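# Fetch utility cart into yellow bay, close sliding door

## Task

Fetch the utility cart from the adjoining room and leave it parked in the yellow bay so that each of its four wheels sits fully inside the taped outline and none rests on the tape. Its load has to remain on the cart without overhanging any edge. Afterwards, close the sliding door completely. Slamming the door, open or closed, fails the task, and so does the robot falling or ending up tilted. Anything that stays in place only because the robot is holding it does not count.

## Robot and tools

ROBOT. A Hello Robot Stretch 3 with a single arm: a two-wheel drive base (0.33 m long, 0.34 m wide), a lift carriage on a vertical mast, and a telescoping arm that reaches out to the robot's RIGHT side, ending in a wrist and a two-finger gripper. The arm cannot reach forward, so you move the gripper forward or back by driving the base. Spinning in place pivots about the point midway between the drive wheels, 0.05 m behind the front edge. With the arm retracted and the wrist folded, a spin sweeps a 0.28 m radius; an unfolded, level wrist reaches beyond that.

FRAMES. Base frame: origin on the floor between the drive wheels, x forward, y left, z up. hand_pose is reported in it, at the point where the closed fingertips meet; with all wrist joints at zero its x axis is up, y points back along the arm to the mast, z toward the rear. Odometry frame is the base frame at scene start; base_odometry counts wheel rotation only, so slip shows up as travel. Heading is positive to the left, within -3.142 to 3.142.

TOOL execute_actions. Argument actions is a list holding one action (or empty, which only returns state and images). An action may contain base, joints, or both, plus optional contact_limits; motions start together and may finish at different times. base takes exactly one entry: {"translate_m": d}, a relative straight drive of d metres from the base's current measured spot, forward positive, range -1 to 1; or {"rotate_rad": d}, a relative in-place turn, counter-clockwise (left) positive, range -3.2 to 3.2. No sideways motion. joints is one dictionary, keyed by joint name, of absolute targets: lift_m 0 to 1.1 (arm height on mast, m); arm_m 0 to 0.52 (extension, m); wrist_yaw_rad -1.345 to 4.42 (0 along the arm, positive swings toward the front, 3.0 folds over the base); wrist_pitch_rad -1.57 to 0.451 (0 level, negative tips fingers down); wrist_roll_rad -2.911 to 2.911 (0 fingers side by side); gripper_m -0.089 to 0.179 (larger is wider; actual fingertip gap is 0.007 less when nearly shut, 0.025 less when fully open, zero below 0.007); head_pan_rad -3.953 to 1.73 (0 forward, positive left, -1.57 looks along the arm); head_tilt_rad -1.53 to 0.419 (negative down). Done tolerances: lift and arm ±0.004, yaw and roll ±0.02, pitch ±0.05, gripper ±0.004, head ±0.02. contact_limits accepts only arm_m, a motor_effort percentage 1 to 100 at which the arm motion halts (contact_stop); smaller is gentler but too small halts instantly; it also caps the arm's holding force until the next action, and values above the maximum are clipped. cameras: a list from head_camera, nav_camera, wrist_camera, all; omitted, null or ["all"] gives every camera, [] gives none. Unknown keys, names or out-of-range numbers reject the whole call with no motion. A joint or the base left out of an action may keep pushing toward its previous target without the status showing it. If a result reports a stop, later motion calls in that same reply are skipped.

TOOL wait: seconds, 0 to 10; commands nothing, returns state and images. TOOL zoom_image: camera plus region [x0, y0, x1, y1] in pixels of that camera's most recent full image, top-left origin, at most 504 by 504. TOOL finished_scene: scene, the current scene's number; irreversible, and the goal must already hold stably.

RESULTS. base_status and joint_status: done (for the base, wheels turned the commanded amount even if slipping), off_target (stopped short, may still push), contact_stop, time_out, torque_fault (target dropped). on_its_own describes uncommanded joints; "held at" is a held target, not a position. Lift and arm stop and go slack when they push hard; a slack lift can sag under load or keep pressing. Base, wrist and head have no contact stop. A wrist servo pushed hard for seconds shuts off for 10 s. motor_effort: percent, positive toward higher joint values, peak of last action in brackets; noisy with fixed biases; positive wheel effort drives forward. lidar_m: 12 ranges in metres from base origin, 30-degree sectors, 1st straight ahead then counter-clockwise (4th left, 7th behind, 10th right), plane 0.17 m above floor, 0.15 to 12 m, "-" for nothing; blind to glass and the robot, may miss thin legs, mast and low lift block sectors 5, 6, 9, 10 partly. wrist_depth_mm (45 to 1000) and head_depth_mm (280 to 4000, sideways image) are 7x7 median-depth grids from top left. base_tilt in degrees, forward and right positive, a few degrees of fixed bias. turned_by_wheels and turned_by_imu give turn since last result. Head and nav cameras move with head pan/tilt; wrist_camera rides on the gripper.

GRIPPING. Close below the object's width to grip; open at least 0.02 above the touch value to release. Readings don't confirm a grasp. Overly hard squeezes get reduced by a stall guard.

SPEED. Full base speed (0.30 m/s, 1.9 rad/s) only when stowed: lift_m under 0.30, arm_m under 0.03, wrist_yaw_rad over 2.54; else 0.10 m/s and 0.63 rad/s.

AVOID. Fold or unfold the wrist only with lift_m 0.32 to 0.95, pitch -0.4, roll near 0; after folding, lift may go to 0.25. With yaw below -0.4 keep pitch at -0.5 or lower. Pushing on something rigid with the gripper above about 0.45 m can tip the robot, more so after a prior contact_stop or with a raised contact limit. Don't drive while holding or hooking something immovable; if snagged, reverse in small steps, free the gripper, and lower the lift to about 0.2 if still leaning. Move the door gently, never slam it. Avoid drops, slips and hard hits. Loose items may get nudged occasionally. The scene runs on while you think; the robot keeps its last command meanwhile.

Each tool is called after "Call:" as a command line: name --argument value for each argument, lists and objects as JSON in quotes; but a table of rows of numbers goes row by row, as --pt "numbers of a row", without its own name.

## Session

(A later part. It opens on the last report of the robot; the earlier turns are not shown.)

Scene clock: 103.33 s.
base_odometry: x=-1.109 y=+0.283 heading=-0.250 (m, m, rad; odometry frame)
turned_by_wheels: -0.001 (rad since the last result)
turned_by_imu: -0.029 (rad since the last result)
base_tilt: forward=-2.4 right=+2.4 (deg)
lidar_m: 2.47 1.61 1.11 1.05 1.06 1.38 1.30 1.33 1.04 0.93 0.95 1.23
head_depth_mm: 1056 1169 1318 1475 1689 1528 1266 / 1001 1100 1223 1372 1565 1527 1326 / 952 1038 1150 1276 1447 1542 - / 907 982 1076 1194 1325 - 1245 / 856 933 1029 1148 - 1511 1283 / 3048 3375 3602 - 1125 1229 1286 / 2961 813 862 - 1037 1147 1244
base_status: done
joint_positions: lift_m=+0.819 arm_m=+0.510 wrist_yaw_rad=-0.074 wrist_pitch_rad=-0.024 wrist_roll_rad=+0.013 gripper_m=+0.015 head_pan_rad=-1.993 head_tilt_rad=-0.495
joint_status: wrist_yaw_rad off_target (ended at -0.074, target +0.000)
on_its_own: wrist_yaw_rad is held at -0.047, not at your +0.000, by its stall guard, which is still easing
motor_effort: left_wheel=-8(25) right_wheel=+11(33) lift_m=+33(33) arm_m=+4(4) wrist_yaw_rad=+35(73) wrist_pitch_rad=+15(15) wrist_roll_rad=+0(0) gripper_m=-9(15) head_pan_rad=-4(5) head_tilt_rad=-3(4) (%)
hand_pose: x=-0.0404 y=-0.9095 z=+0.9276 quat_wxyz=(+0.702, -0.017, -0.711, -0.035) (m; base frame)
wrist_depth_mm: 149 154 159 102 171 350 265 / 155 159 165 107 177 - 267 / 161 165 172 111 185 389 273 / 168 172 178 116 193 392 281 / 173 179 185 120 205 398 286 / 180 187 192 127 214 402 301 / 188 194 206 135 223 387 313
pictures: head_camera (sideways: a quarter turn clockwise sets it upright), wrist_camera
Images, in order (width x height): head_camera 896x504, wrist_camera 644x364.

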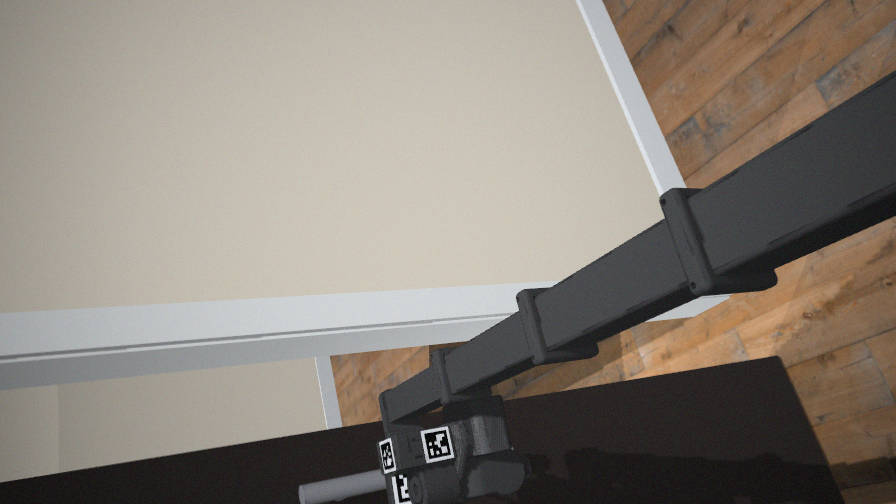

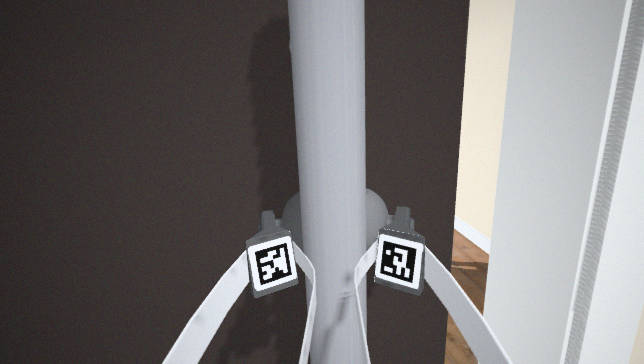

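Call:
execute_actions --actions '[{"base":{"rotate_rad":0.04},"joints":{"wrist_yaw_rad":0.0}}]' --cameras '[]'

Call:
execute_actions --actions '[{"base":{"translate_m":0.25},"joints":{"wrist_yaw_rad":0.01}}]' --cameras '["head_camera","wrist_camera"]'

Scene clock: 109.27 s.
base_odometry: x=-1.110 y=+0.283 heading=-0.210 (m, m, rad; odometry frame)
turned_by_wheels: +0.040 (rad since the last result)
turned_by_imu: -0.005 (rad since the last result)
base_tilt: forward=-2.3 right=+2.4 (deg)
lidar_m: 2.47 1.61 1.11 1.04 1.07 1.38 1.29 1.32 1.03 0.93 0.95 1.23
head_depth_mm: 1062 1178 1311 1479 1700 1525 1273 / 1009 1106 1228 1379 1568 1542 1324 / 953 1046 1149 1277 1449 1543 - / 907 987 1085 1201 1334 - 1251 / 856 935 1024 1138 - 1504 1282 / 3052 3381 3555 - 1465 1249 1286 / 2945 822 866 - 1041 1154 1244
base_status: done
joint_positions: lift_m=+0.819 arm_m=+0.510 wrist_yaw_rad=-0.019 wrist_pitch_rad=-0.025 wrist_roll_rad=+0.013 gripper_m=+0.015 head_pan_rad=-1.993 head_tilt_rad=-0.495
joint_status: all done
on_its_own: wrist_yaw_rad is at rest, and its effort (+24) is outside its rest range (-12 to +12)
motor_effort: left_wheel=-5(20) right_wheel=+9(23) lift_m=+33(33) arm_m=+5(6) wrist_yaw_rad=+24(87) wrist_pitch_rad=+15(16) wrist_roll_rad=+0(0) gripper_m=-10(13) head_pan_rad=-5(4) head_tilt_rad=-3(3) (%)
hand_pose: x=-0.0263 y=-0.9101 z=+0.9274 quat_wxyz=(+0.703, +0.002, -0.711, -0.016) (m; base frame)
wrist_depth_mm: 153 157 160 101 168 - 274 / 159 162 166 106 174 - 277 / 165 169 173 110 182 - 280 / 172 176 180 115 190 - 283 / 180 183 187 119 199 - 286 / 188 191 196 126 210 427 293 / 195 200 207 135 219 402 299
pictures: none
No camera images: the call's "cameras" was empty. Leave "cameras" out to get every camera's image.

Scene clock: 114.00 s.
base_odometry: x=-0.865 y=+0.231 heading=-0.210 (m, m, rad; odometry frame)
turned_by_wheels: +0.000 (rad since the last result)
turned_by_imu: -0.146 (rad since the last result)
base_tilt: forward=-2.4 right=+2.4 (deg)
lidar_m: 2.04 2.03 1.23 1.08 1.08 1.28 1.52 1.52 1.10 0.89 0.89 1.06
head_depth_mm: 1207 1340 1517 1727 1827 1522 1274 / 1111 1226 1362 1544 1738 1527 1314 / 1032 1133 1247 1389 1566 1572 - / 957 1040 1138 1255 1403 - 1253 / 923 1014 1133 1277 - 1496 1287 / 2951 3316 3488 - 1125 1231 1285 / 764 804 847 - 1025 1127 1234
base_status: done
joint_positions: lift_m=+0.819 arm_m=+0.510 wrist_yaw_rad=-0.176 wrist_pitch_rad=-0.024 wrist_roll_rad=+0.013 gripper_m=+0.015 head_pan_rad=-1.993 head_tilt_rad=-0.495
joint_status: wrist_yaw_rad off_target (ended at -0.176, target +0.010)
on_its_own: wrist_yaw_rad is held at -0.166, not at your +0.010, by its stall guard, which is not easing now
motor_effort: left_wheel=-2(19) right_wheel=+3(30) lift_m=+33(33) arm_m=+5(7) wrist_yaw_rad=+12(74) wrist_pitch_rad=+15(17) wrist_roll_rad=+0(0) gripper_m=-8(14) head_pan_rad=-3(3) head_tilt_rad=-3(3) (%)
hand_pose: x=-0.0661 y=-0.9062 z=+0.9276 quat_wxyz=(+0.699, -0.054, -0.709, -0.071) (m; base frame)
wrist_depth_mm: 131 139 152 102 189 383 321 / 134 143 158 107 196 392 336 / 138 148 163 111 206 404 347 / 142 152 169 116 217 412 372 / 146 158 173 121 - 422 421 / 152 163 177 128 - 433 453 / 156 168 193 135 554 423 487
pictures: head_camera (sideways: a quarter turn clockwise sets it upright), wrist_camera
Images, in order (width x height): head_camera 896x504, wrist_camera 644x364.

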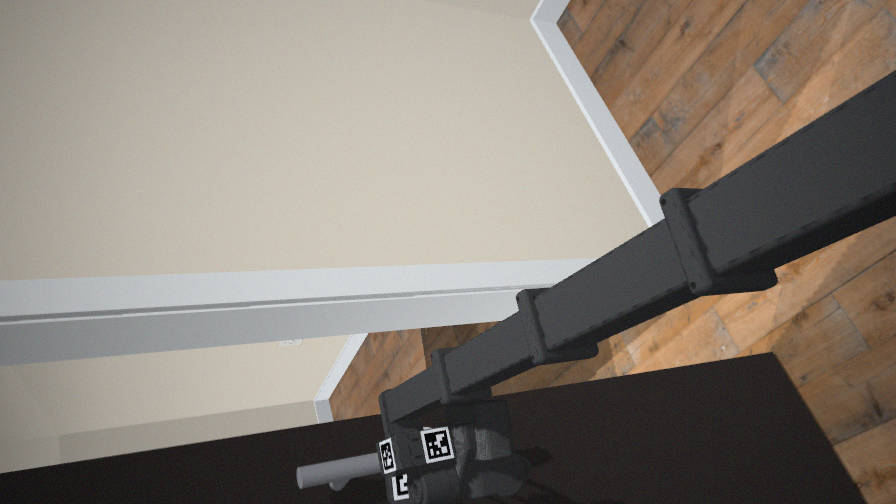

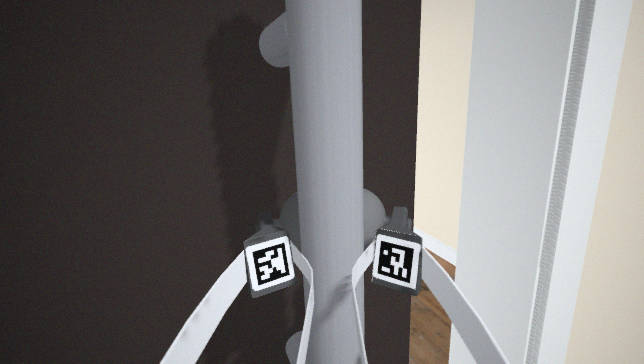

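Call:
execute_actions --actions '[{"joints":{"gripper_m":0.09}}]' --cameras '[]'

Call:
execute_actions --actions '[{"joints":{"arm_m":0.0,"wrist_yaw_rad":0.0}}]' --cameras '[]'

Call:
execute_actions --actions '[{"base":{"rotate_rad":0.18},"joints":{"lift_m":0.35,"gripper_m":-0.02,"wrist_yaw_rad":1.3,"head_pan_rad":-1.57,"head_tilt_rad":-0.7}}]'

Scene clock: 137.90 s.
base_odometry: x=-0.865 y=+0.231 heading=-0.211 (m, m, rad; odometry frame)
turned_by_wheels: -0.001 (rad since the last result)
turned_by_imu: -0.001 (rad since the last result)
base_tilt: forward=-2.3 right=+2.4 (deg)
lidar_m: 2.04 2.04 1.22 1.08 1.08 1.27 1.52 1.52 1.10 0.89 0.89 1.06
head_depth_mm: 1213 1342 1518 1731 1862 1532 1273 / 1116 1221 1365 1549 1727 1543 1316 / 1036 1132 1246 1388 1566 1580 - / 963 1041 1146 1255 1408 - 1249 / 920 1014 1135 1268 - 1499 1282 / 2948 3267 3527 - 1124 1231 1287 / 772 807 854 - 1025 1123 1230
base_status: not commanded
joint_positions: lift_m=+0.819 arm_m=+0.510 wrist_yaw_rad=-0.215 wrist_pitch_rad=-0.024 wrist_roll_rad=+0.013 gripper_m=+0.090 head_pan_rad=-1.993 head_tilt_rad=-0.495
joint_status: all done
on_its_own: wrist_yaw_rad is held at -0.166, not at your +0.010, by its stall guard, which is still easing; right_wheel is at rest, and its effort (+20) is outside its rest range (-18 to +18)
motor_effort: left_wheel=-12(12) right_wheel=+20(20) lift_m=+33(33) arm_m=+4(5) wrist_yaw_rad=+63(64) wrist_pitch_rad=+14(15) wrist_roll_rad=-1(0) gripper_m=+13(99) head_pan_rad=-4(3) head_tilt_rad=-4(3) (%)
hand_pose: x=-0.0761 y=-0.9043 z=+0.9278 quat_wxyz=(+0.698, -0.068, -0.708, -0.084) (m; base frame)
wrist_depth_mm: 131 140 150 107 - 362 364 / 134 144 156 110 - 374 385 / 138 149 162 113 - 383 408 / 142 154 169 117 - 394 436 / 146 159 170 122 229 396 471 / 151 163 189 127 - 412 509 / 156 166 191 134 - 448 562
pictures: none
No camera images: the call's "cameras" was empty. Leave "cameras" out to get every camera's image.

Scene clock: 142.80 s.
base_odometry: x=-0.865 y=+0.231 heading=-0.210 (m, m, rad; odometry frame)
turned_by_wheels: +0.001 (rad since the last result)
turned_by_imu: +0.002 (rad since the last result)
base_tilt: forward=-2.4 right=+2.3 (deg)
lidar_m: 2.05 2.03 1.22 1.08 1.08 1.28 1.52 1.52 1.10 0.89 0.90 1.06
head_depth_mm: 1208 1337 1501 1719 1861 1527 1275 / 1112 1223 1362 1533 1726 1539 1315 / 1030 1134 1247 1386 1564 1527 1330 / 957 1042 1144 1258 1424 1501 1311 / 921 1007 1143 1322 1808 1499 1317 / 2932 3333 3543 2404 1114 1221 - / 771 807 856 923 1023 1127 1211
base_status: not commanded
joint_positions: lift_m=+0.819 arm_m=+0.002 wrist_yaw_rad=-0.001 wrist_pitch_rad=-0.021 wrist_roll_rad=+0.013 gripper_m=+0.090 head_pan_rad=-1.993 head_tilt_rad=-0.495
joint_status: all done
joint sent to its limit — the command would take arm_m past its lower limit, so that joint was sent only as far as its limit.
motor_effort: left_wheel=+1(14) right_wheel=-1(23) lift_m=+33(33) arm_m=-2(7) wrist_yaw_rad=+1(75) wrist_pitch_rad=+13(15) wrist_roll_rad=+0(0) gripper_m=+0(14) head_pan_rad=-3(5) head_tilt_rad=-3(3) (%)
hand_pose: x=-0.0216 y=-0.4028 z=+0.9285 quat_wxyz=(+0.703, +0.007, -0.711, -0.008) (m; base frame)
wrist_depth_mm: 534 564 587 625 - 767 813 / 556 580 611 639 - 787 845 / 571 598 636 671 - 849 913 / 588 620 656 696 - 879 953 / 614 651 700 735 - 919 995 / 634 654 731 771 - 954 - / 653 708 750 791 - - -
pictures: none
No camera images: the call's "cameras" was empty. Leave "cameras" out to get every camera's image.

Scene clock: 147.90 s.
base_odometry: x=-0.865 y=+0.231 heading=-0.030 (m, m, rad; odometry frame)
turned_by_wheels: +0.180 (rad since the last result)
turned_by_imu: +0.181 (rad since the last result)
base_tilt: forward=-2.4 right=+2.4 (deg)
lidar_m: 2.25 1.60 1.13 1.08 1.11 1.47 1.52 1.41 0.94 0.89 0.92 1.29
head_depth_mm: 742 823 1021 1865 1536 1329 1143 / 740 833 932 1115 1379 1343 1151 / 740 833 959 1113 1325 1338 1157 / 736 829 945 1105 1327 1349 1163 / 733 822 940 1095 1308 1355 1171 / 732 822 945 1089 1308 1351 1173 / 730 819 935 1091 1302 1367 1175
base_status: done
joint_positions: lift_m=+0.351 arm_m=+0.002 wrist_yaw_rad=+1.298 wrist_pitch_rad=-0.021 wrist_roll_rad=+0.013 gripper_m=-0.019 head_pan_rad=-1.577 head_tilt_rad=-0.691
joint_status: all done
motor_effort: left_wheel=-2(3) right_wheel=+1(5) lift_m=+8(31) arm_m=-2(3) wrist_yaw_rad=+2(5) wrist_pitch_rad=+12(13) wrist_roll_rad=+0(0) gripper_m=-11(98) head_pan_rad=+4(41) head_tilt_rad=-5(25) (%)
hand_pose: x=+0.2249 y=-0.2159 z=+0.4601 quat_wxyz=(+0.564, +0.436, -0.562, +0.419) (m; base frame)
wrist_depth_mm: - - - - - 890 633 / - - - - - 919 636 / - - - - - 931 653 / - - - - - 889 661 / - - - - - 907 679 / 978 971 949 879 903 861 699 / 775 755 737 726 720 712 661
pictures: head_camera (sideways: a quarter turn clockwise sets it upright), nav_camera (sideways: a quarter turn counterclockwise sets it upright), wrist_camera
Images, in order (width x height): head_camera 896x504, nav_camera 672x504, wrist_camera 644x364.

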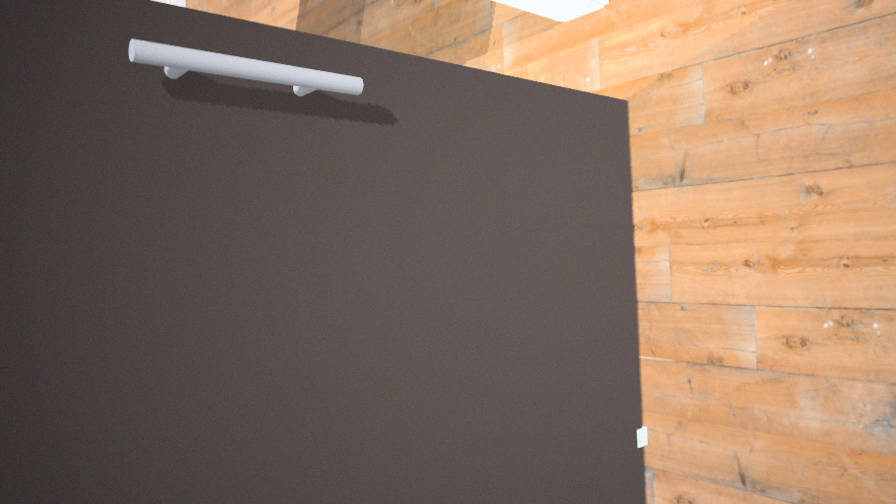

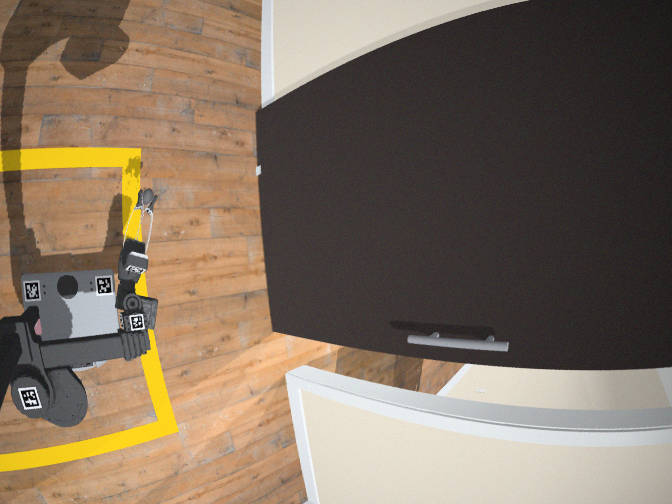

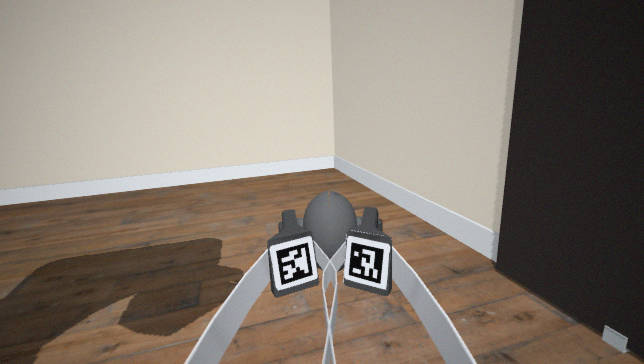

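Call:
execute_actions --actions '[{"base":{"rotate_rad":0.695},"joints":{"lift_m":0.25}}]' --cameras '[]'

Call:
execute_actions --actions '[{"base":{"translate_m":-0.78}}]' --cameras '[]'

Call:
execute_actions --actions '[{"base":{"rotate_rad":-0.695},"joints":{"head_pan_rad":-1.1,"head_tilt_rad":-0.9}}]'

Scene clock: 164.23 s.
base_odometry: x=-0.865 y=+0.231 heading=+0.665 (m, m, rad; odometry frame)
turned_by_wheels: +0.695 (rad since the last result)
turned_by_imu: +0.698 (rad since the last result)
base_tilt: forward=-2.4 right=+2.4 (deg)
lidar_m: 1.37 1.09 1.08 1.16 1.54 1.52 1.21 0.90 0.90 0.97 1.56 2.25
head_depth_mm: 772 854 953 1077 1236 1323 1154 / 819 913 1028 1172 1368 1326 1153 / 878 982 1118 1289 1492 1351 1161 / 943 1082 1253 1476 1559 1346 1161 / 1087 1237 1439 1726 1586 1347 1162 / 1182 1370 1620 1857 1616 1359 1170 / 1296 1522 1825 1974 1609 1358 1172
base_status: done
joint_positions: lift_m=+0.251 arm_m=+0.002 wrist_yaw_rad=+1.299 wrist_pitch_rad=-0.020 wrist_roll_rad=+0.013 gripper_m=-0.019 head_pan_rad=-1.577 head_tilt_rad=-0.691
joint_status: all done
motor_effort: left_wheel=-2(5) right_wheel=+1(4) lift_m=+8(7) arm_m=-3(3) wrist_yaw_rad=+2(3) wrist_pitch_rad=+13(13) wrist_roll_rad=+0(1) gripper_m=-11(11) head_pan_rad=+5(5) head_tilt_rad=-5(5) (%)
hand_pose: x=+0.2249 y=-0.2159 z=+0.3602 quat_wxyz=(+0.564, +0.436, -0.562, +0.419) (m; base frame)
wrist_depth_mm: - - - - - - - / - - - - - - - / - - - - - - - / - - - - - - - / - - - - 1000 960 948 / 806 781 771 701 722 723 704 / 616 608 595 586 574 568 561
pictures: none
No camera images: the call's "cameras" was empty. Leave "cameras" out to get every camera's image.

Scene clock: 173.20 s.
base_odometry: x=-1.479 y=-0.251 heading=+0.665 (m, m, rad; odometry frame)
turned_by_wheels: +0.000 (rad since the last result)
turned_by_imu: +0.002 (rad since the last result)
base_tilt: forward=-2.4 right=+2.4 (deg)
lidar_m: 1.97 1.57 1.55 1.14 0.91 0.90 0.61 0.48 0.47 0.51 0.69 2.87
head_depth_mm: 2842 3032 2354 1898 1573 1330 922 / 3067 3194 2471 1933 1576 1333 1163 / 415 481 557 1765 1507 1307 1159 / 427 482 554 651 792 1008 1148 / 462 525 550 701 920 1226 1168 / 502 582 690 845 1095 1324 1173 / 550 646 782 994 1358 1351 1171
base_status: done
joint_positions: lift_m=+0.251 arm_m=+0.002 wrist_yaw_rad=+1.299 wrist_pitch_rad=-0.020 wrist_roll_rad=+0.013 gripper_m=-0.019 head_pan_rad=-1.577 head_tilt_rad=-0.691
joint_status: not commanded
motor_effort: left_wheel=-1(5) right_wheel=+1(3) lift_m=+7(8) arm_m=-3(3) wrist_yaw_rad=+2(2) wrist_pitch_rad=+13(12) wrist_roll_rad=+0(0) gripper_m=-10(10) head_pan_rad=+5(6) head_tilt_rad=-5(5) (%)
hand_pose: x=+0.2249 y=-0.2159 z=+0.3602 quat_wxyz=(+0.564, +0.436, -0.562, +0.419) (m; base frame)
wrist_depth_mm: - - - - - - 890 / - - - - - - 859 / - - - - - - 837 / - - - - - - 817 / - - - - 990 963 811 / 802 783 776 706 725 716 675 / 621 609 602 596 579 566 558
pictures: none
No camera images: the call's "cameras" was empty. Leave "cameras" out to get every camera's image.

Scene clock: 175.23 s.
base_odometry: x=-1.479 y=-0.251 heading=-0.030 (m, m, rad; odometry frame)
turned_by_wheels: -0.695 (rad since the last result)
turned_by_imu: -0.697 (rad since the last result)
base_tilt: forward=-2.4 right=+2.4 (deg)
lidar_m: 1.42 2.30 1.63 1.55 1.33 0.94 0.90 0.71 0.50 0.47 0.51 0.58
head_depth_mm: 1817 1549 529 616 799 1070 1092 / 1766 1965 1885 1595 928 1165 1126 / 2827 2227 1887 1585 1392 1223 1131 / 2913 2277 1889 1600 1363 1231 1088 / 2864 551 626 771 1050 1244 1110 / 428 511 621 830 1203 1237 1109 / 452 497 648 919 1329 1250 1113
base_status: done
joint_positions: lift_m=+0.251 arm_m=+0.002 wrist_yaw_rad=+1.299 wrist_pitch_rad=-0.020 wrist_roll_rad=+0.013 gripper_m=-0.019 head_pan_rad=-1.107 head_tilt_rad=-0.889
joint_status: all done
motor_effort: left_wheel=+2(5) right_wheel=-2(5) lift_m=+8(8) arm_m=-2(2) wrist_yaw_rad=+2(2) wrist_pitch_rad=+13(13) wrist_roll_rad=+0(0) gripper_m=-11(11) head_pan_rad=+5(39) head_tilt_rad=-6(31) (%)
hand_pose: x=+0.2249 y=-0.2158 z=+0.3602 quat_wxyz=(+0.564, +0.436, -0.562, +0.419) (m; base frame)
wrist_depth_mm: - - - 734 403 281 - / - - - 771 418 287 - / - - - 823 433 293 - / - - - 932 446 311 - / - - - - 437 324 944 / 794 777 777 700 440 346 697 / 621 607 596 589 539 356 560
pictures: head_camera (sideways: a quarter turn clockwise sets it upright), nav_camera (sideways: a quarter turn counterclockwise sets it upright), wrist_camera
Images, in order (width x height): head_camera 896x504, nav_camera 672x504, wrist_camera 644x364.

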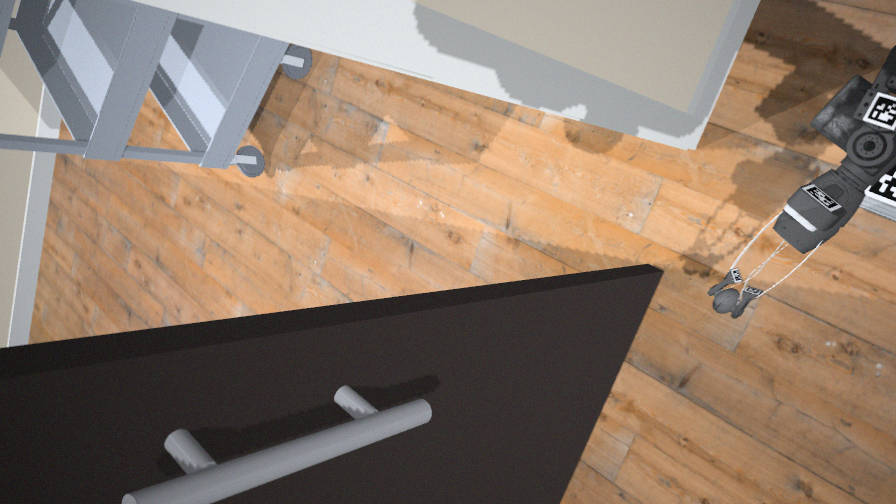

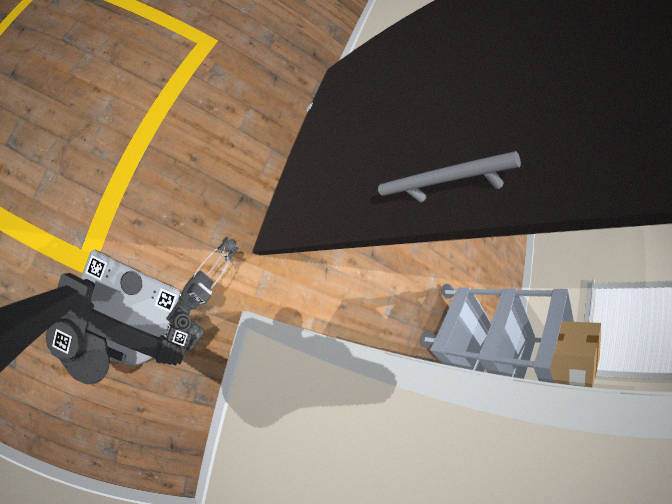

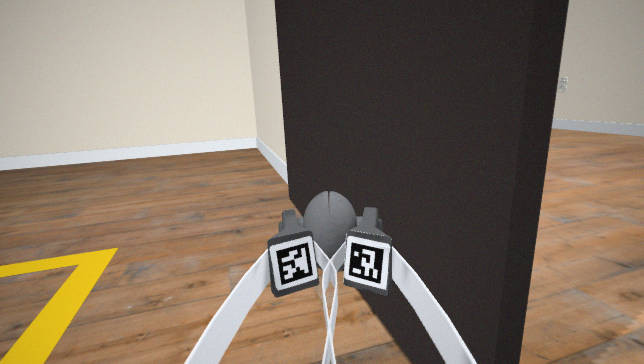

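Call:
execute_actions --actions '[{"base":{"translate_m":-0.03},"joints":{"arm_m":0.275},"contact_limits":{"arm_m":12}}]' --cameras '["head_camera","wrist_camera"]'

Scene clock: 184.23 s.
base_odometry: x=-1.509 y=-0.250 heading=-0.030 (m, m, rad; odometry frame)
turned_by_wheels: +0.001 (rad since the last result)
turned_by_imu: +0.002 (rad since the last result)
base_tilt: forward=-2.4 right=+2.3 (deg)
lidar_m: 1.43 2.29 1.63 1.55 1.29 0.91 0.87 0.71 0.50 0.47 0.53 0.58
head_depth_mm: 1493 445 511 632 795 1142 1091 / 1769 1967 1836 717 862 1182 1097 / 2780 2218 1872 1607 1383 1219 1117 / 2936 2278 1889 1605 1397 1231 1103 / 2915 2312 1802 827 1074 1238 1110 / 452 520 634 830 1198 1241 1117 / 453 523 623 925 1347 1239 1114
base_status: done
joint_positions: lift_m=+0.251 arm_m=+0.259 wrist_yaw_rad=+1.332 wrist_pitch_rad=-0.020 wrist_roll_rad=+0.013 gripper_m=-0.019 head_pan_rad=-1.107 head_tilt_rad=-0.889
joint_status: arm_m contact_stop (moved +0.257 of +0.273)
on_its_own: arm_m is slack since a contact_stop, until your next command for it (your +0.275 is given up); wrist_yaw_rad is at rest, and its effort (-41) is outside its rest range (-12 to +12)
motor_effort: left_wheel=+7(6) right_wheel=-13(13) lift_m=+8(8) arm_m=+2(12) wrist_yaw_rad=-41(55) wrist_pitch_rad=+13(13) wrist_roll_rad=+0(0) gripper_m=-13(13) head_pan_rad=+6(5) head_tilt_rad=-7(7) (%)
contact_limits: arm_m 12 (drawing in: default 24, maximum 40; extending or still: default 35, maximum 56)
hand_pose: x=+0.2271 y=-0.4646 z=+0.3601 quat_wxyz=(+0.557, +0.446, -0.555, +0.428) (m; base frame)
wrist_depth_mm: - - 233 - - - - / - - 242 - - - - / - - 985 - - - - / - - 263 - - - - / - - 931 - - 972 939 / 802 792 756 702 732 713 705 / 621 614 549 585 581 566 565
pictures: head_camera (sideways: a quarter turn clockwise sets it upright), wrist_camera
Images, in order (width x height): head_camera 896x504, wrist_camera 644x364.

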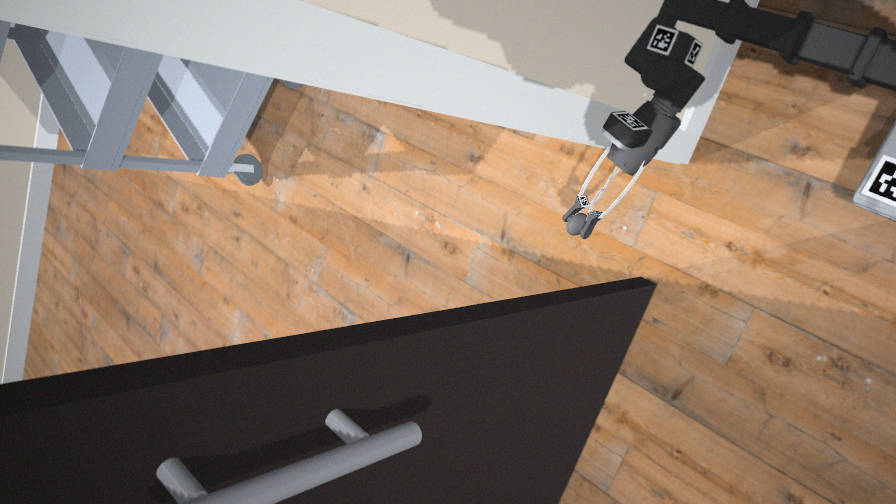

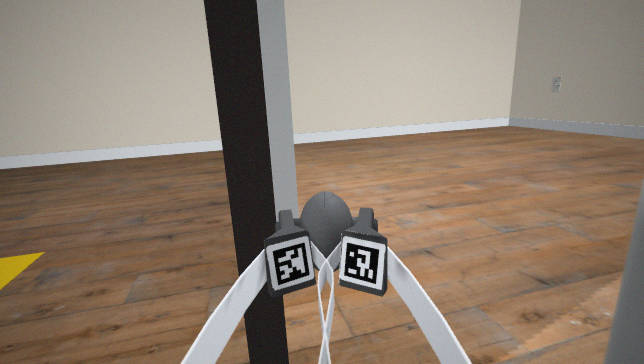

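Call:
execute_actions --actions '[{"joints":{"arm_m":0.225,"wrist_yaw_rad":1.31}}]' --cameras '[]'

Call:
execute_actions --actions '[{"base":{"translate_m":0.06}}]' --cameras '["head_camera","wrist_camera"]'

Scene clock: 192.13 s.
base_odometry: x=-1.509 y=-0.250 heading=-0.030 (m, m, rad; odometry frame)
turned_by_wheels: +0.000 (rad since the last result)
turned_by_imu: +0.000 (rad since the last result)
base_tilt: forward=-2.4 right=+2.4 (deg)
lidar_m: 1.43 2.30 1.62 1.55 1.29 0.91 0.87 0.71 0.50 0.47 0.53 0.58
head_depth_mm: 1491 445 514 633 798 985 1094 / 1794 1956 1828 718 871 1188 1095 / 2790 2222 1886 1587 1397 1210 1117 / 2923 2292 1889 1590 1399 1232 1105 / 2945 2330 1815 829 1077 1231 1108 / 452 517 633 829 1199 1242 1107 / 453 522 624 924 1341 1248 1112
base_status: not commanded
joint_positions: lift_m=+0.251 arm_m=+0.225 wrist_yaw_rad=+1.312 wrist_pitch_rad=-0.020 wrist_roll_rad=+0.013 gripper_m=-0.019 head_pan_rad=-1.107 head_tilt_rad=-0.889
joint_status: all done
motor_effort: left_wheel=+2(2) right_wheel=-3(3) lift_m=+8(8) arm_m=-3(4) wrist_yaw_rad=-2(7) wrist_pitch_rad=+12(13) wrist_roll_rad=+0(0) gripper_m=-11(11) head_pan_rad=+3(3) head_tilt_rad=-7(7) (%)
hand_pose: x=+0.2258 y=-0.4358 z=+0.3602 quat_wxyz=(+0.561, +0.440, -0.559, +0.423) (m; base frame)
wrist_depth_mm: - - 410 - - - - / - - 623 - - - - / - - - - - - - / - - - - - - - / - - 986 - - 971 932 / 809 794 766 673 733 710 707 / 621 612 573 539 579 573 554
pictures: none
No camera images: the call's "cameras" was empty. Leave "cameras" out to get every camera's image.

Scene clock: 193.90 s.
base_odometry: x=-1.449 y=-0.251 heading=-0.030 (m, m, rad; odometry frame)
turned_by_wheels: +0.000 (rad since the last result)
turned_by_imu: +0.000 (rad since the last result)
base_tilt: forward=-2.3 right=+2.4 (deg)
lidar_m: 1.60 2.30 1.63 1.55 1.38 0.98 0.93 0.71 0.50 0.46 0.49 0.57
head_depth_mm: 1818 1819 1774 641 785 979 1090 / 1696 1939 1863 1596 1360 1186 1094 / 2896 2256 1886 1600 1392 1209 1110 / 2915 2270 1902 1573 1325 1234 1100 / 424 492 586 748 1047 1235 1104 / 427 500 590 825 1194 1249 1109 / 449 482 682 913 1335 1251 1115
base_status: done
joint_positions: lift_m=+0.251 arm_m=+0.225 wrist_yaw_rad=+1.312 wrist_pitch_rad=-0.020 wrist_roll_rad=+0.013 gripper_m=-0.019 head_pan_rad=-1.107 head_tilt_rad=-0.889
joint_status: not commanded
motor_effort: left_wheel=+2(4) right_wheel=-2(4) lift_m=+8(8) arm_m=-2(3) wrist_yaw_rad=-2(2) wrist_pitch_rad=+13(12) wrist_roll_rad=+0(0) gripper_m=-12(11) head_pan_rad=+3(5) head_tilt_rad=-7(7) (%)
hand_pose: x=+0.2258 y=-0.4358 z=+0.3602 quat_wxyz=(+0.561, +0.440, -0.559, +0.423) (m; base frame)
wrist_depth_mm: - - 361 - - - - / - - 551 - - - - / - - - - - - - / - - - - - - - / - - 981 - 982 976 942 / 786 788 770 232 723 719 700 / 626 610 572 242 575 570 556
pictures: head_camera (sideways: a quarter turn clockwise sets it upright), wrist_camera
Images, in order (width x height): head_camera 896x504, wrist_camera 644x364.

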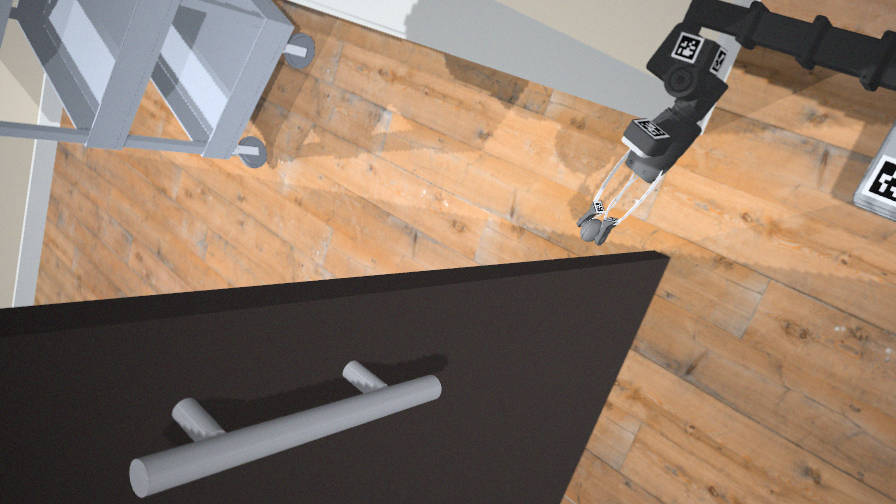

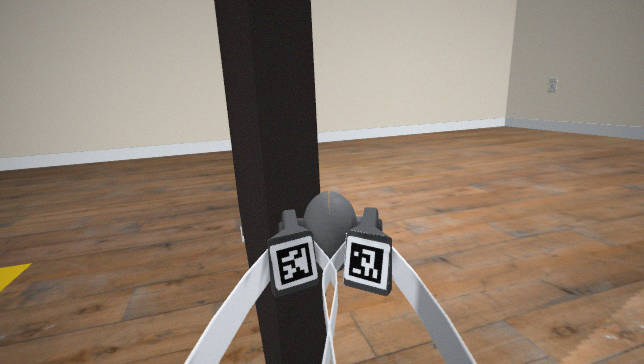

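Call:
execute_actions --actions '[{"base":{"translate_m":0.06},"joints":{"arm_m":0.21}}]' --cameras '["head_camera","wrist_camera"]'

Scene clock: 198.87 s.
base_odometry: x=-1.389 y=-0.253 heading=-0.030 (m, m, rad; odometry frame)
turned_by_wheels: +0.000 (rad since the last result)
turned_by_imu: -0.012 (rad since the last result)
base_tilt: forward=-2.4 right=+2.4 (deg)
lidar_m: 1.35 2.33 1.64 1.55 1.48 1.04 0.99 0.71 0.50 0.46 0.48 0.56
head_depth_mm: 1758 1872 1776 1579 824 970 1086 / 1709 1952 1885 1592 1381 1183 1098 / 2795 2280 1864 1590 1385 1218 1116 / 2931 2245 1805 1528 1018 1209 1104 / 404 472 575 736 1023 1233 1108 / 419 485 570 807 1167 1233 1109 / 441 509 667 897 1335 1242 1111
base_status: done
joint_positions: lift_m=+0.251 arm_m=+0.210 wrist_yaw_rad=+1.312 wrist_pitch_rad=-0.021 wrist_roll_rad=+0.013 gripper_m=-0.019 head_pan_rad=-1.107 head_tilt_rad=-0.889
joint_status: all done
motor_effort: left_wheel=+0(10) right_wheel=-2(25) lift_m=+8(8) arm_m=+2(4) wrist_yaw_rad=-2(16) wrist_pitch_rad=+13(14) wrist_roll_rad=+0(0) gripper_m=-11(12) head_pan_rad=+4(4) head_tilt_rad=-6(6) (%)
hand_pose: x=+0.2258 y=-0.4204 z=+0.3600 quat_wxyz=(+0.562, +0.440, -0.559, +0.422) (m; base frame)
wrist_depth_mm: - - 461 168 - - - / - - 649 174 - - - / - - - 182 - - - / - - - 189 - - - / - - 970 - 989 968 957 / 796 778 772 207 725 716 696 / 617 604 577 220 574 570 560
pictures: head_camera (sideways: a quarter turn clockwise sets it upright), wrist_camera
Images, in order (width x height): head_camera 896x504, wrist_camera 644x364.

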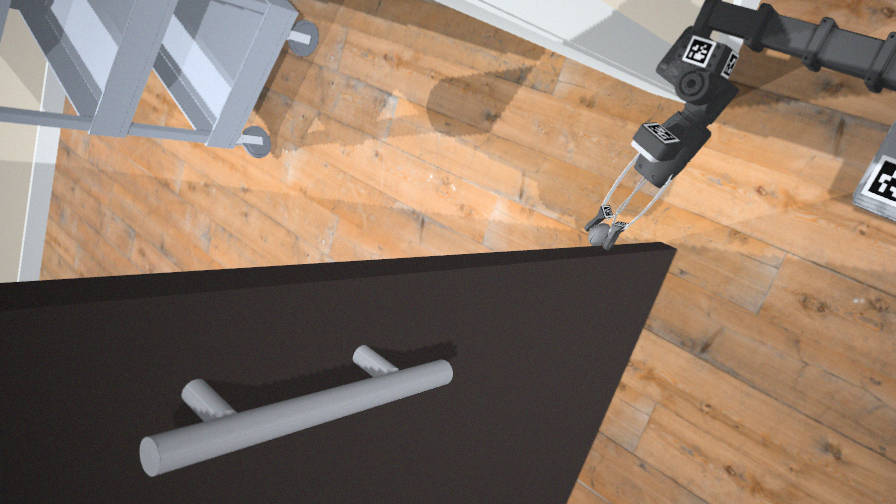

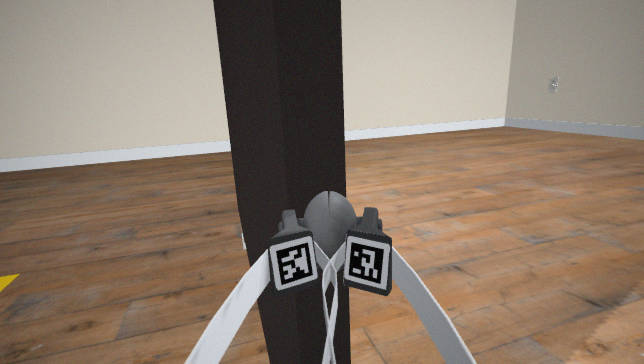

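Call:
execute_actions --actions '[{"base":{"translate_m":0.2},"joints":{"arm_m":0.198}}]' --cameras '["head_camera","wrist_camera"]'

Scene clock: 204.00 s.
base_odometry: x=-1.189 y=-0.259 heading=-0.030 (m, m, rad; odometry frame)
turned_by_wheels: +0.000 (rad since the last result)
turned_by_imu: -0.011 (rad since the last result)
base_tilt: forward=-2.3 right=+2.4 (deg)
lidar_m: 1.27 2.39 1.66 1.57 1.60 1.25 1.18 0.70 0.51 1.55 0.46 0.54
head_depth_mm: 2567 1880 1810 1579 1379 1252 1075 / 2782 2244 1863 1583 1387 1207 1093 / 2789 2259 1882 1598 1385 1214 1123 / 2915 2279 1828 1539 1318 1207 1104 / 395 458 551 708 979 1235 1107 / 401 473 552 766 1114 1243 1111 / 422 467 636 850 1278 1244 1111
base_status: done
joint_positions: lift_m=+0.251 arm_m=+0.198 wrist_yaw_rad=+1.312 wrist_pitch_rad=-0.022 wrist_roll_rad=+0.013 gripper_m=-0.019 head_pan_rad=-1.107 head_tilt_rad=-0.889
joint_status: all done
motor_effort: left_wheel=+1(6) right_wheel=-1(25) lift_m=+8(8) arm_m=+0(2) wrist_yaw_rad=-2(10) wrist_pitch_rad=+14(14) wrist_roll_rad=-1(0) gripper_m=-11(10) head_pan_rad=+5(4) head_tilt_rad=-6(6) (%)
hand_pose: x=+0.2258 y=-0.4084 z=+0.3597 quat_wxyz=(+0.562, +0.440, -0.559, +0.422) (m; base frame)
wrist_depth_mm: - - 370 170 - - - / - - 495 177 - - - / - - 723 184 - - - / - - - 190 - - - / - - 941 - - 963 929 / 790 775 759 211 727 717 701 / 617 604 572 222 575 570 553
pictures: head_camera (sideways: a quarter turn clockwise sets it upright), wrist_camera
Images, in order (width x height): head_camera 896x504, wrist_camera 644x364.

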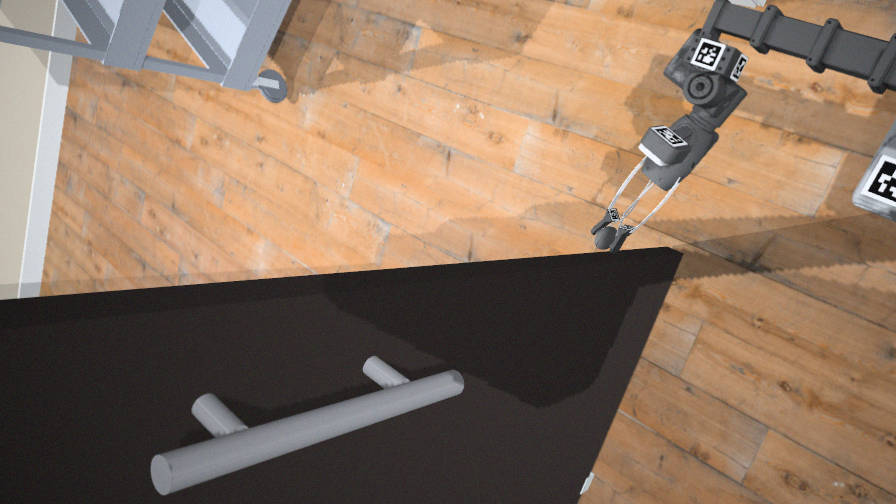

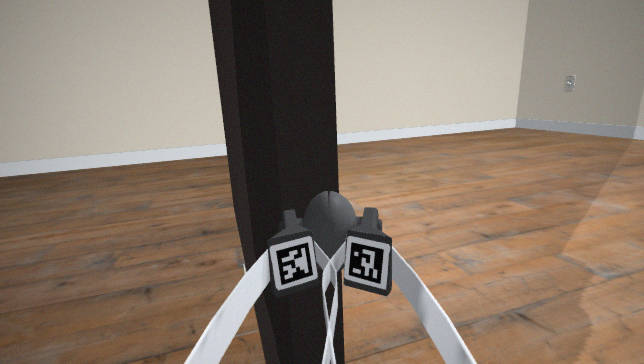

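Call:
execute_actions --actions '[{"base":{"rotate_rad":0.03},"joints":{"arm_m":0.19}}]' --cameras '[]'

Call:
execute_actions --actions '[{"base":{"translate_m":0.25},"joints":{"head_pan_rad":-0.9}}]' --cameras '["head_camera","wrist_camera"]'

Scene clock: 208.17 s.
base_odometry: x=-1.189 y=-0.259 heading=+0.000 (m, m, rad; odometry frame)
turned_by_wheels: +0.030 (rad since the last result)
turned_by_imu: +0.030 (rad since the last result)
base_tilt: forward=-2.4 right=+2.4 (deg)
lidar_m: 1.58 2.30 1.64 1.57 1.60 1.24 1.19 0.68 0.51 1.55 0.47 0.56
head_depth_mm: 2642 1865 1813 1576 1378 1256 1073 / 2774 2273 1852 1573 1383 1245 1098 / 2871 2278 1878 1600 1385 1209 1116 / 2781 2166 1792 794 1033 1209 1107 / 390 460 563 721 1005 1230 1110 / 410 470 550 796 1160 1242 1116 / 433 500 658 887 1333 1247 1113
base_status: done
joint_positions: lift_m=+0.251 arm_m=+0.190 wrist_yaw_rad=+1.302 wrist_pitch_rad=-0.022 wrist_roll_rad=+0.013 gripper_m=-0.019 head_pan_rad=-1.107 head_tilt_rad=-0.889
joint_status: all done
motor_effort: left_wheel=-3(3) right_wheel=+7(9) lift_m=+8(7) arm_m=-2(3) wrist_yaw_rad=+10(11) wrist_pitch_rad=+13(14) wrist_roll_rad=+0(0) gripper_m=-11(12) head_pan_rad=+5(4) head_tilt_rad=-6(6) (%)
hand_pose: x=+0.2251 y=-0.4032 z=+0.3598 quat_wxyz=(+0.564, +0.437, -0.561, +0.419) (m; base frame)
wrist_depth_mm: - - 633 160 - - - / - - 919 167 - - - / - - - 175 - - - / - - - 183 - - - / - - 999 - 985 988 943 / 795 779 762 201 696 719 707 / 615 609 594 214 581 568 563
pictures: none
No camera images: the call's "cameras" was empty. Leave "cameras" out to get every camera's image.

Scene clock: 211.70 s.
base_odometry: x=-0.939 y=-0.259 heading=+0.000 (m, m, rad; odometry frame)
turned_by_wheels: +0.000 (rad since the last result)
turned_by_imu: -0.001 (rad since the last result)
base_tilt: forward=-2.3 right=+2.4 (deg)
lidar_m: 1.35 2.33 1.65 1.58 1.62 1.50 1.43 0.66 0.66 1.59 0.46 0.54
head_depth_mm: 2760 2269 1856 1576 1366 1242 1092 / 2724 2281 1876 1578 1386 1194 1099 / 386 449 544 717 1049 1214 1107 / 412 479 583 728 1005 1227 1106 / 448 468 629 858 1235 1242 1106 / 488 590 747 1012 1369 1243 1111 / 535 661 866 1259 1419 1255 1114
base_status: done
joint_positions: lift_m=+0.251 arm_m=+0.190 wrist_yaw_rad=+1.312 wrist_pitch_rad=-0.022 wrist_roll_rad=+0.013 gripper_m=-0.019 head_pan_rad=-0.907 head_tilt_rad=-0.889
joint_status: all done
motor_effort: left_wheel=-1(4) right_wheel=+2(25) lift_m=+8(7) arm_m=+0(2) wrist_yaw_rad=-3(13) wrist_pitch_rad=+13(14) wrist_roll_rad=+0(0) gripper_m=-11(12) head_pan_rad=+3(26) head_tilt_rad=-6(6) (%)
hand_pose: x=+0.2258 y=-0.4005 z=+0.3598 quat_wxyz=(+0.562, +0.440, -0.559, +0.422) (m; base frame)
wrist_depth_mm: - - 619 159 - - - / - - 997 166 - - - / - - - 174 - - - / - - - 180 - - - / - - 975 - 992 965 932 / 794 787 776 204 730 711 697 / 620 607 581 211 558 567 558
pictures: head_camera (sideways: a quarter turn clockwise sets it upright), wrist_camera
Images, in order (width x height): head_camera 896x504, wrist_camera 644x364.

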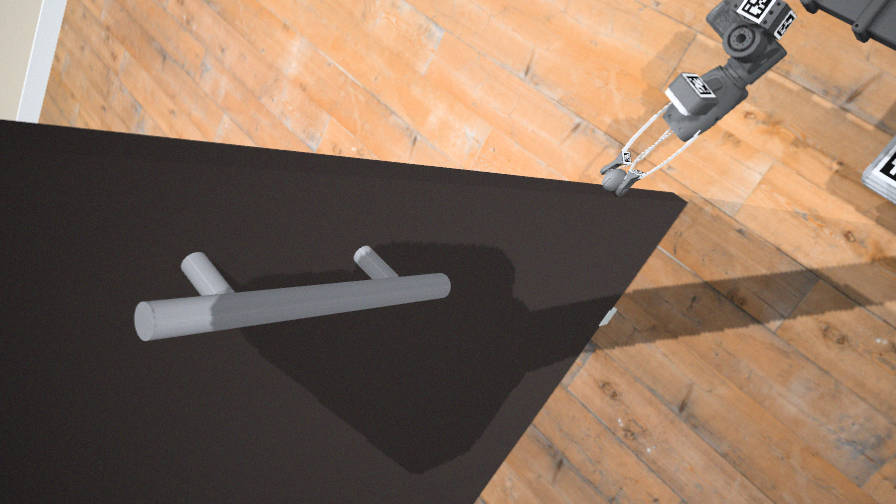

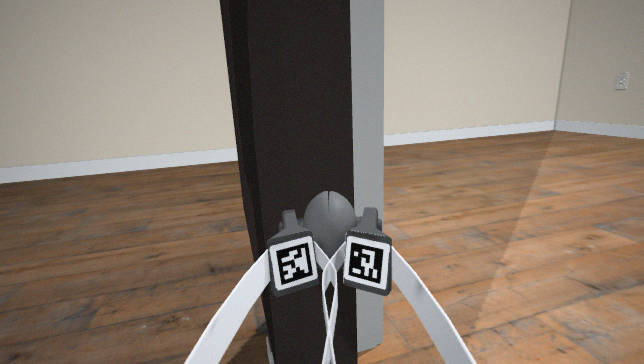

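Call:
execute_actions --actions '[{"base":{"translate_m":0.18},"joints":{"arm_m":0.18,"head_pan_rad":-0.7}}]'

Scene clock: 219.13 s.
base_odometry: x=-0.759 y=-0.260 heading=-0.001 (m, m, rad; odometry frame)
turned_by_wheels: +0.000 (rad since the last result)
turned_by_imu: +0.000 (rad since the last result)
base_tilt: forward=-2.3 right=+2.4 (deg)
lidar_m: 1.32 2.22 1.66 1.58 1.63 1.70 1.61 0.79 1.63 1.64 0.45 0.53
head_depth_mm: 367 422 1743 1576 1385 1239 1073 / 402 459 533 647 1301 1213 1093 / 442 463 545 719 955 1203 1100 / 495 582 707 896 1228 1237 1101 / 559 670 839 1126 1382 1231 1110 / 640 796 1048 1515 1408 1243 1111 / 750 976 1375 1633 1422 1236 1112
base_status: done
joint_positions: lift_m=+0.251 arm_m=+0.180 wrist_yaw_rad=+1.308 wrist_pitch_rad=-0.022 wrist_roll_rad=+0.013 gripper_m=-0.019 head_pan_rad=-0.707 head_tilt_rad=-0.889
joint_status: all done
motor_effort: left_wheel=-1(5) right_wheel=+2(25) lift_m=+8(8) arm_m=-2(2) wrist_yaw_rad=+3(22) wrist_pitch_rad=+14(14) wrist_roll_rad=+0(0) gripper_m=-11(13) head_pan_rad=+5(27) head_tilt_rad=-6(6) (%)
hand_pose: x=+0.2255 y=-0.3917 z=+0.3597 quat_wxyz=(+0.563, +0.439, -0.560, +0.421) (m; base frame)
wrist_depth_mm: - - 593 160 253 - - / - - 892 166 264 - - / - - - 173 277 - - / - - - 180 289 - - / - - 997 - 306 944 944 / 791 786 776 203 320 713 700 / 620 614 569 213 330 566 554
pictures: head_camera (sideways: a quarter turn clockwise sets it upright), nav_camera (sideways: a quarter turn counterclockwise sets it upright), wrist_camera
Images, in order (width x height): head_camera 896x504, nav_camera 672x504, wrist_camera 644x364.

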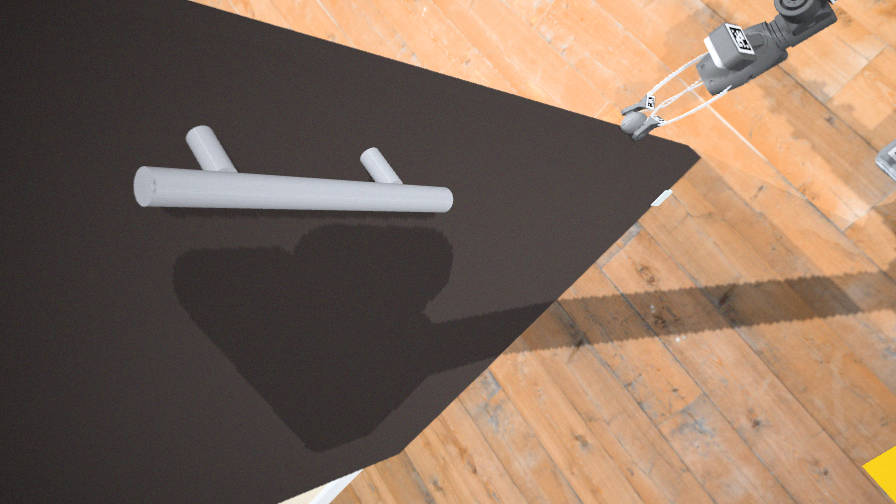

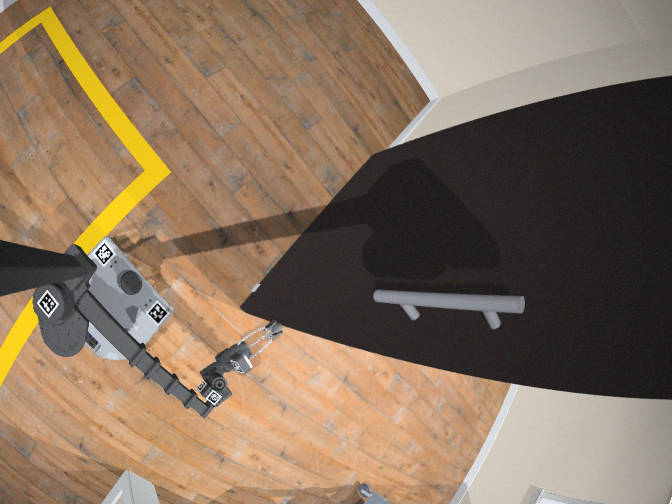

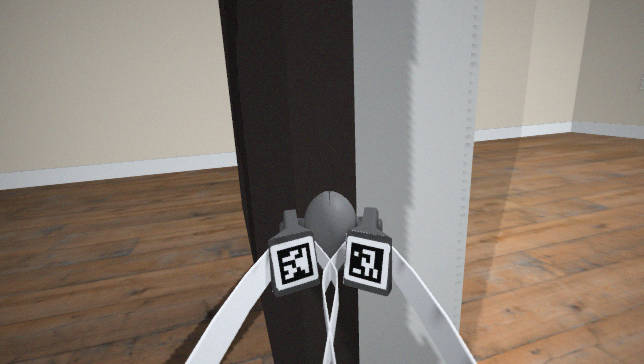

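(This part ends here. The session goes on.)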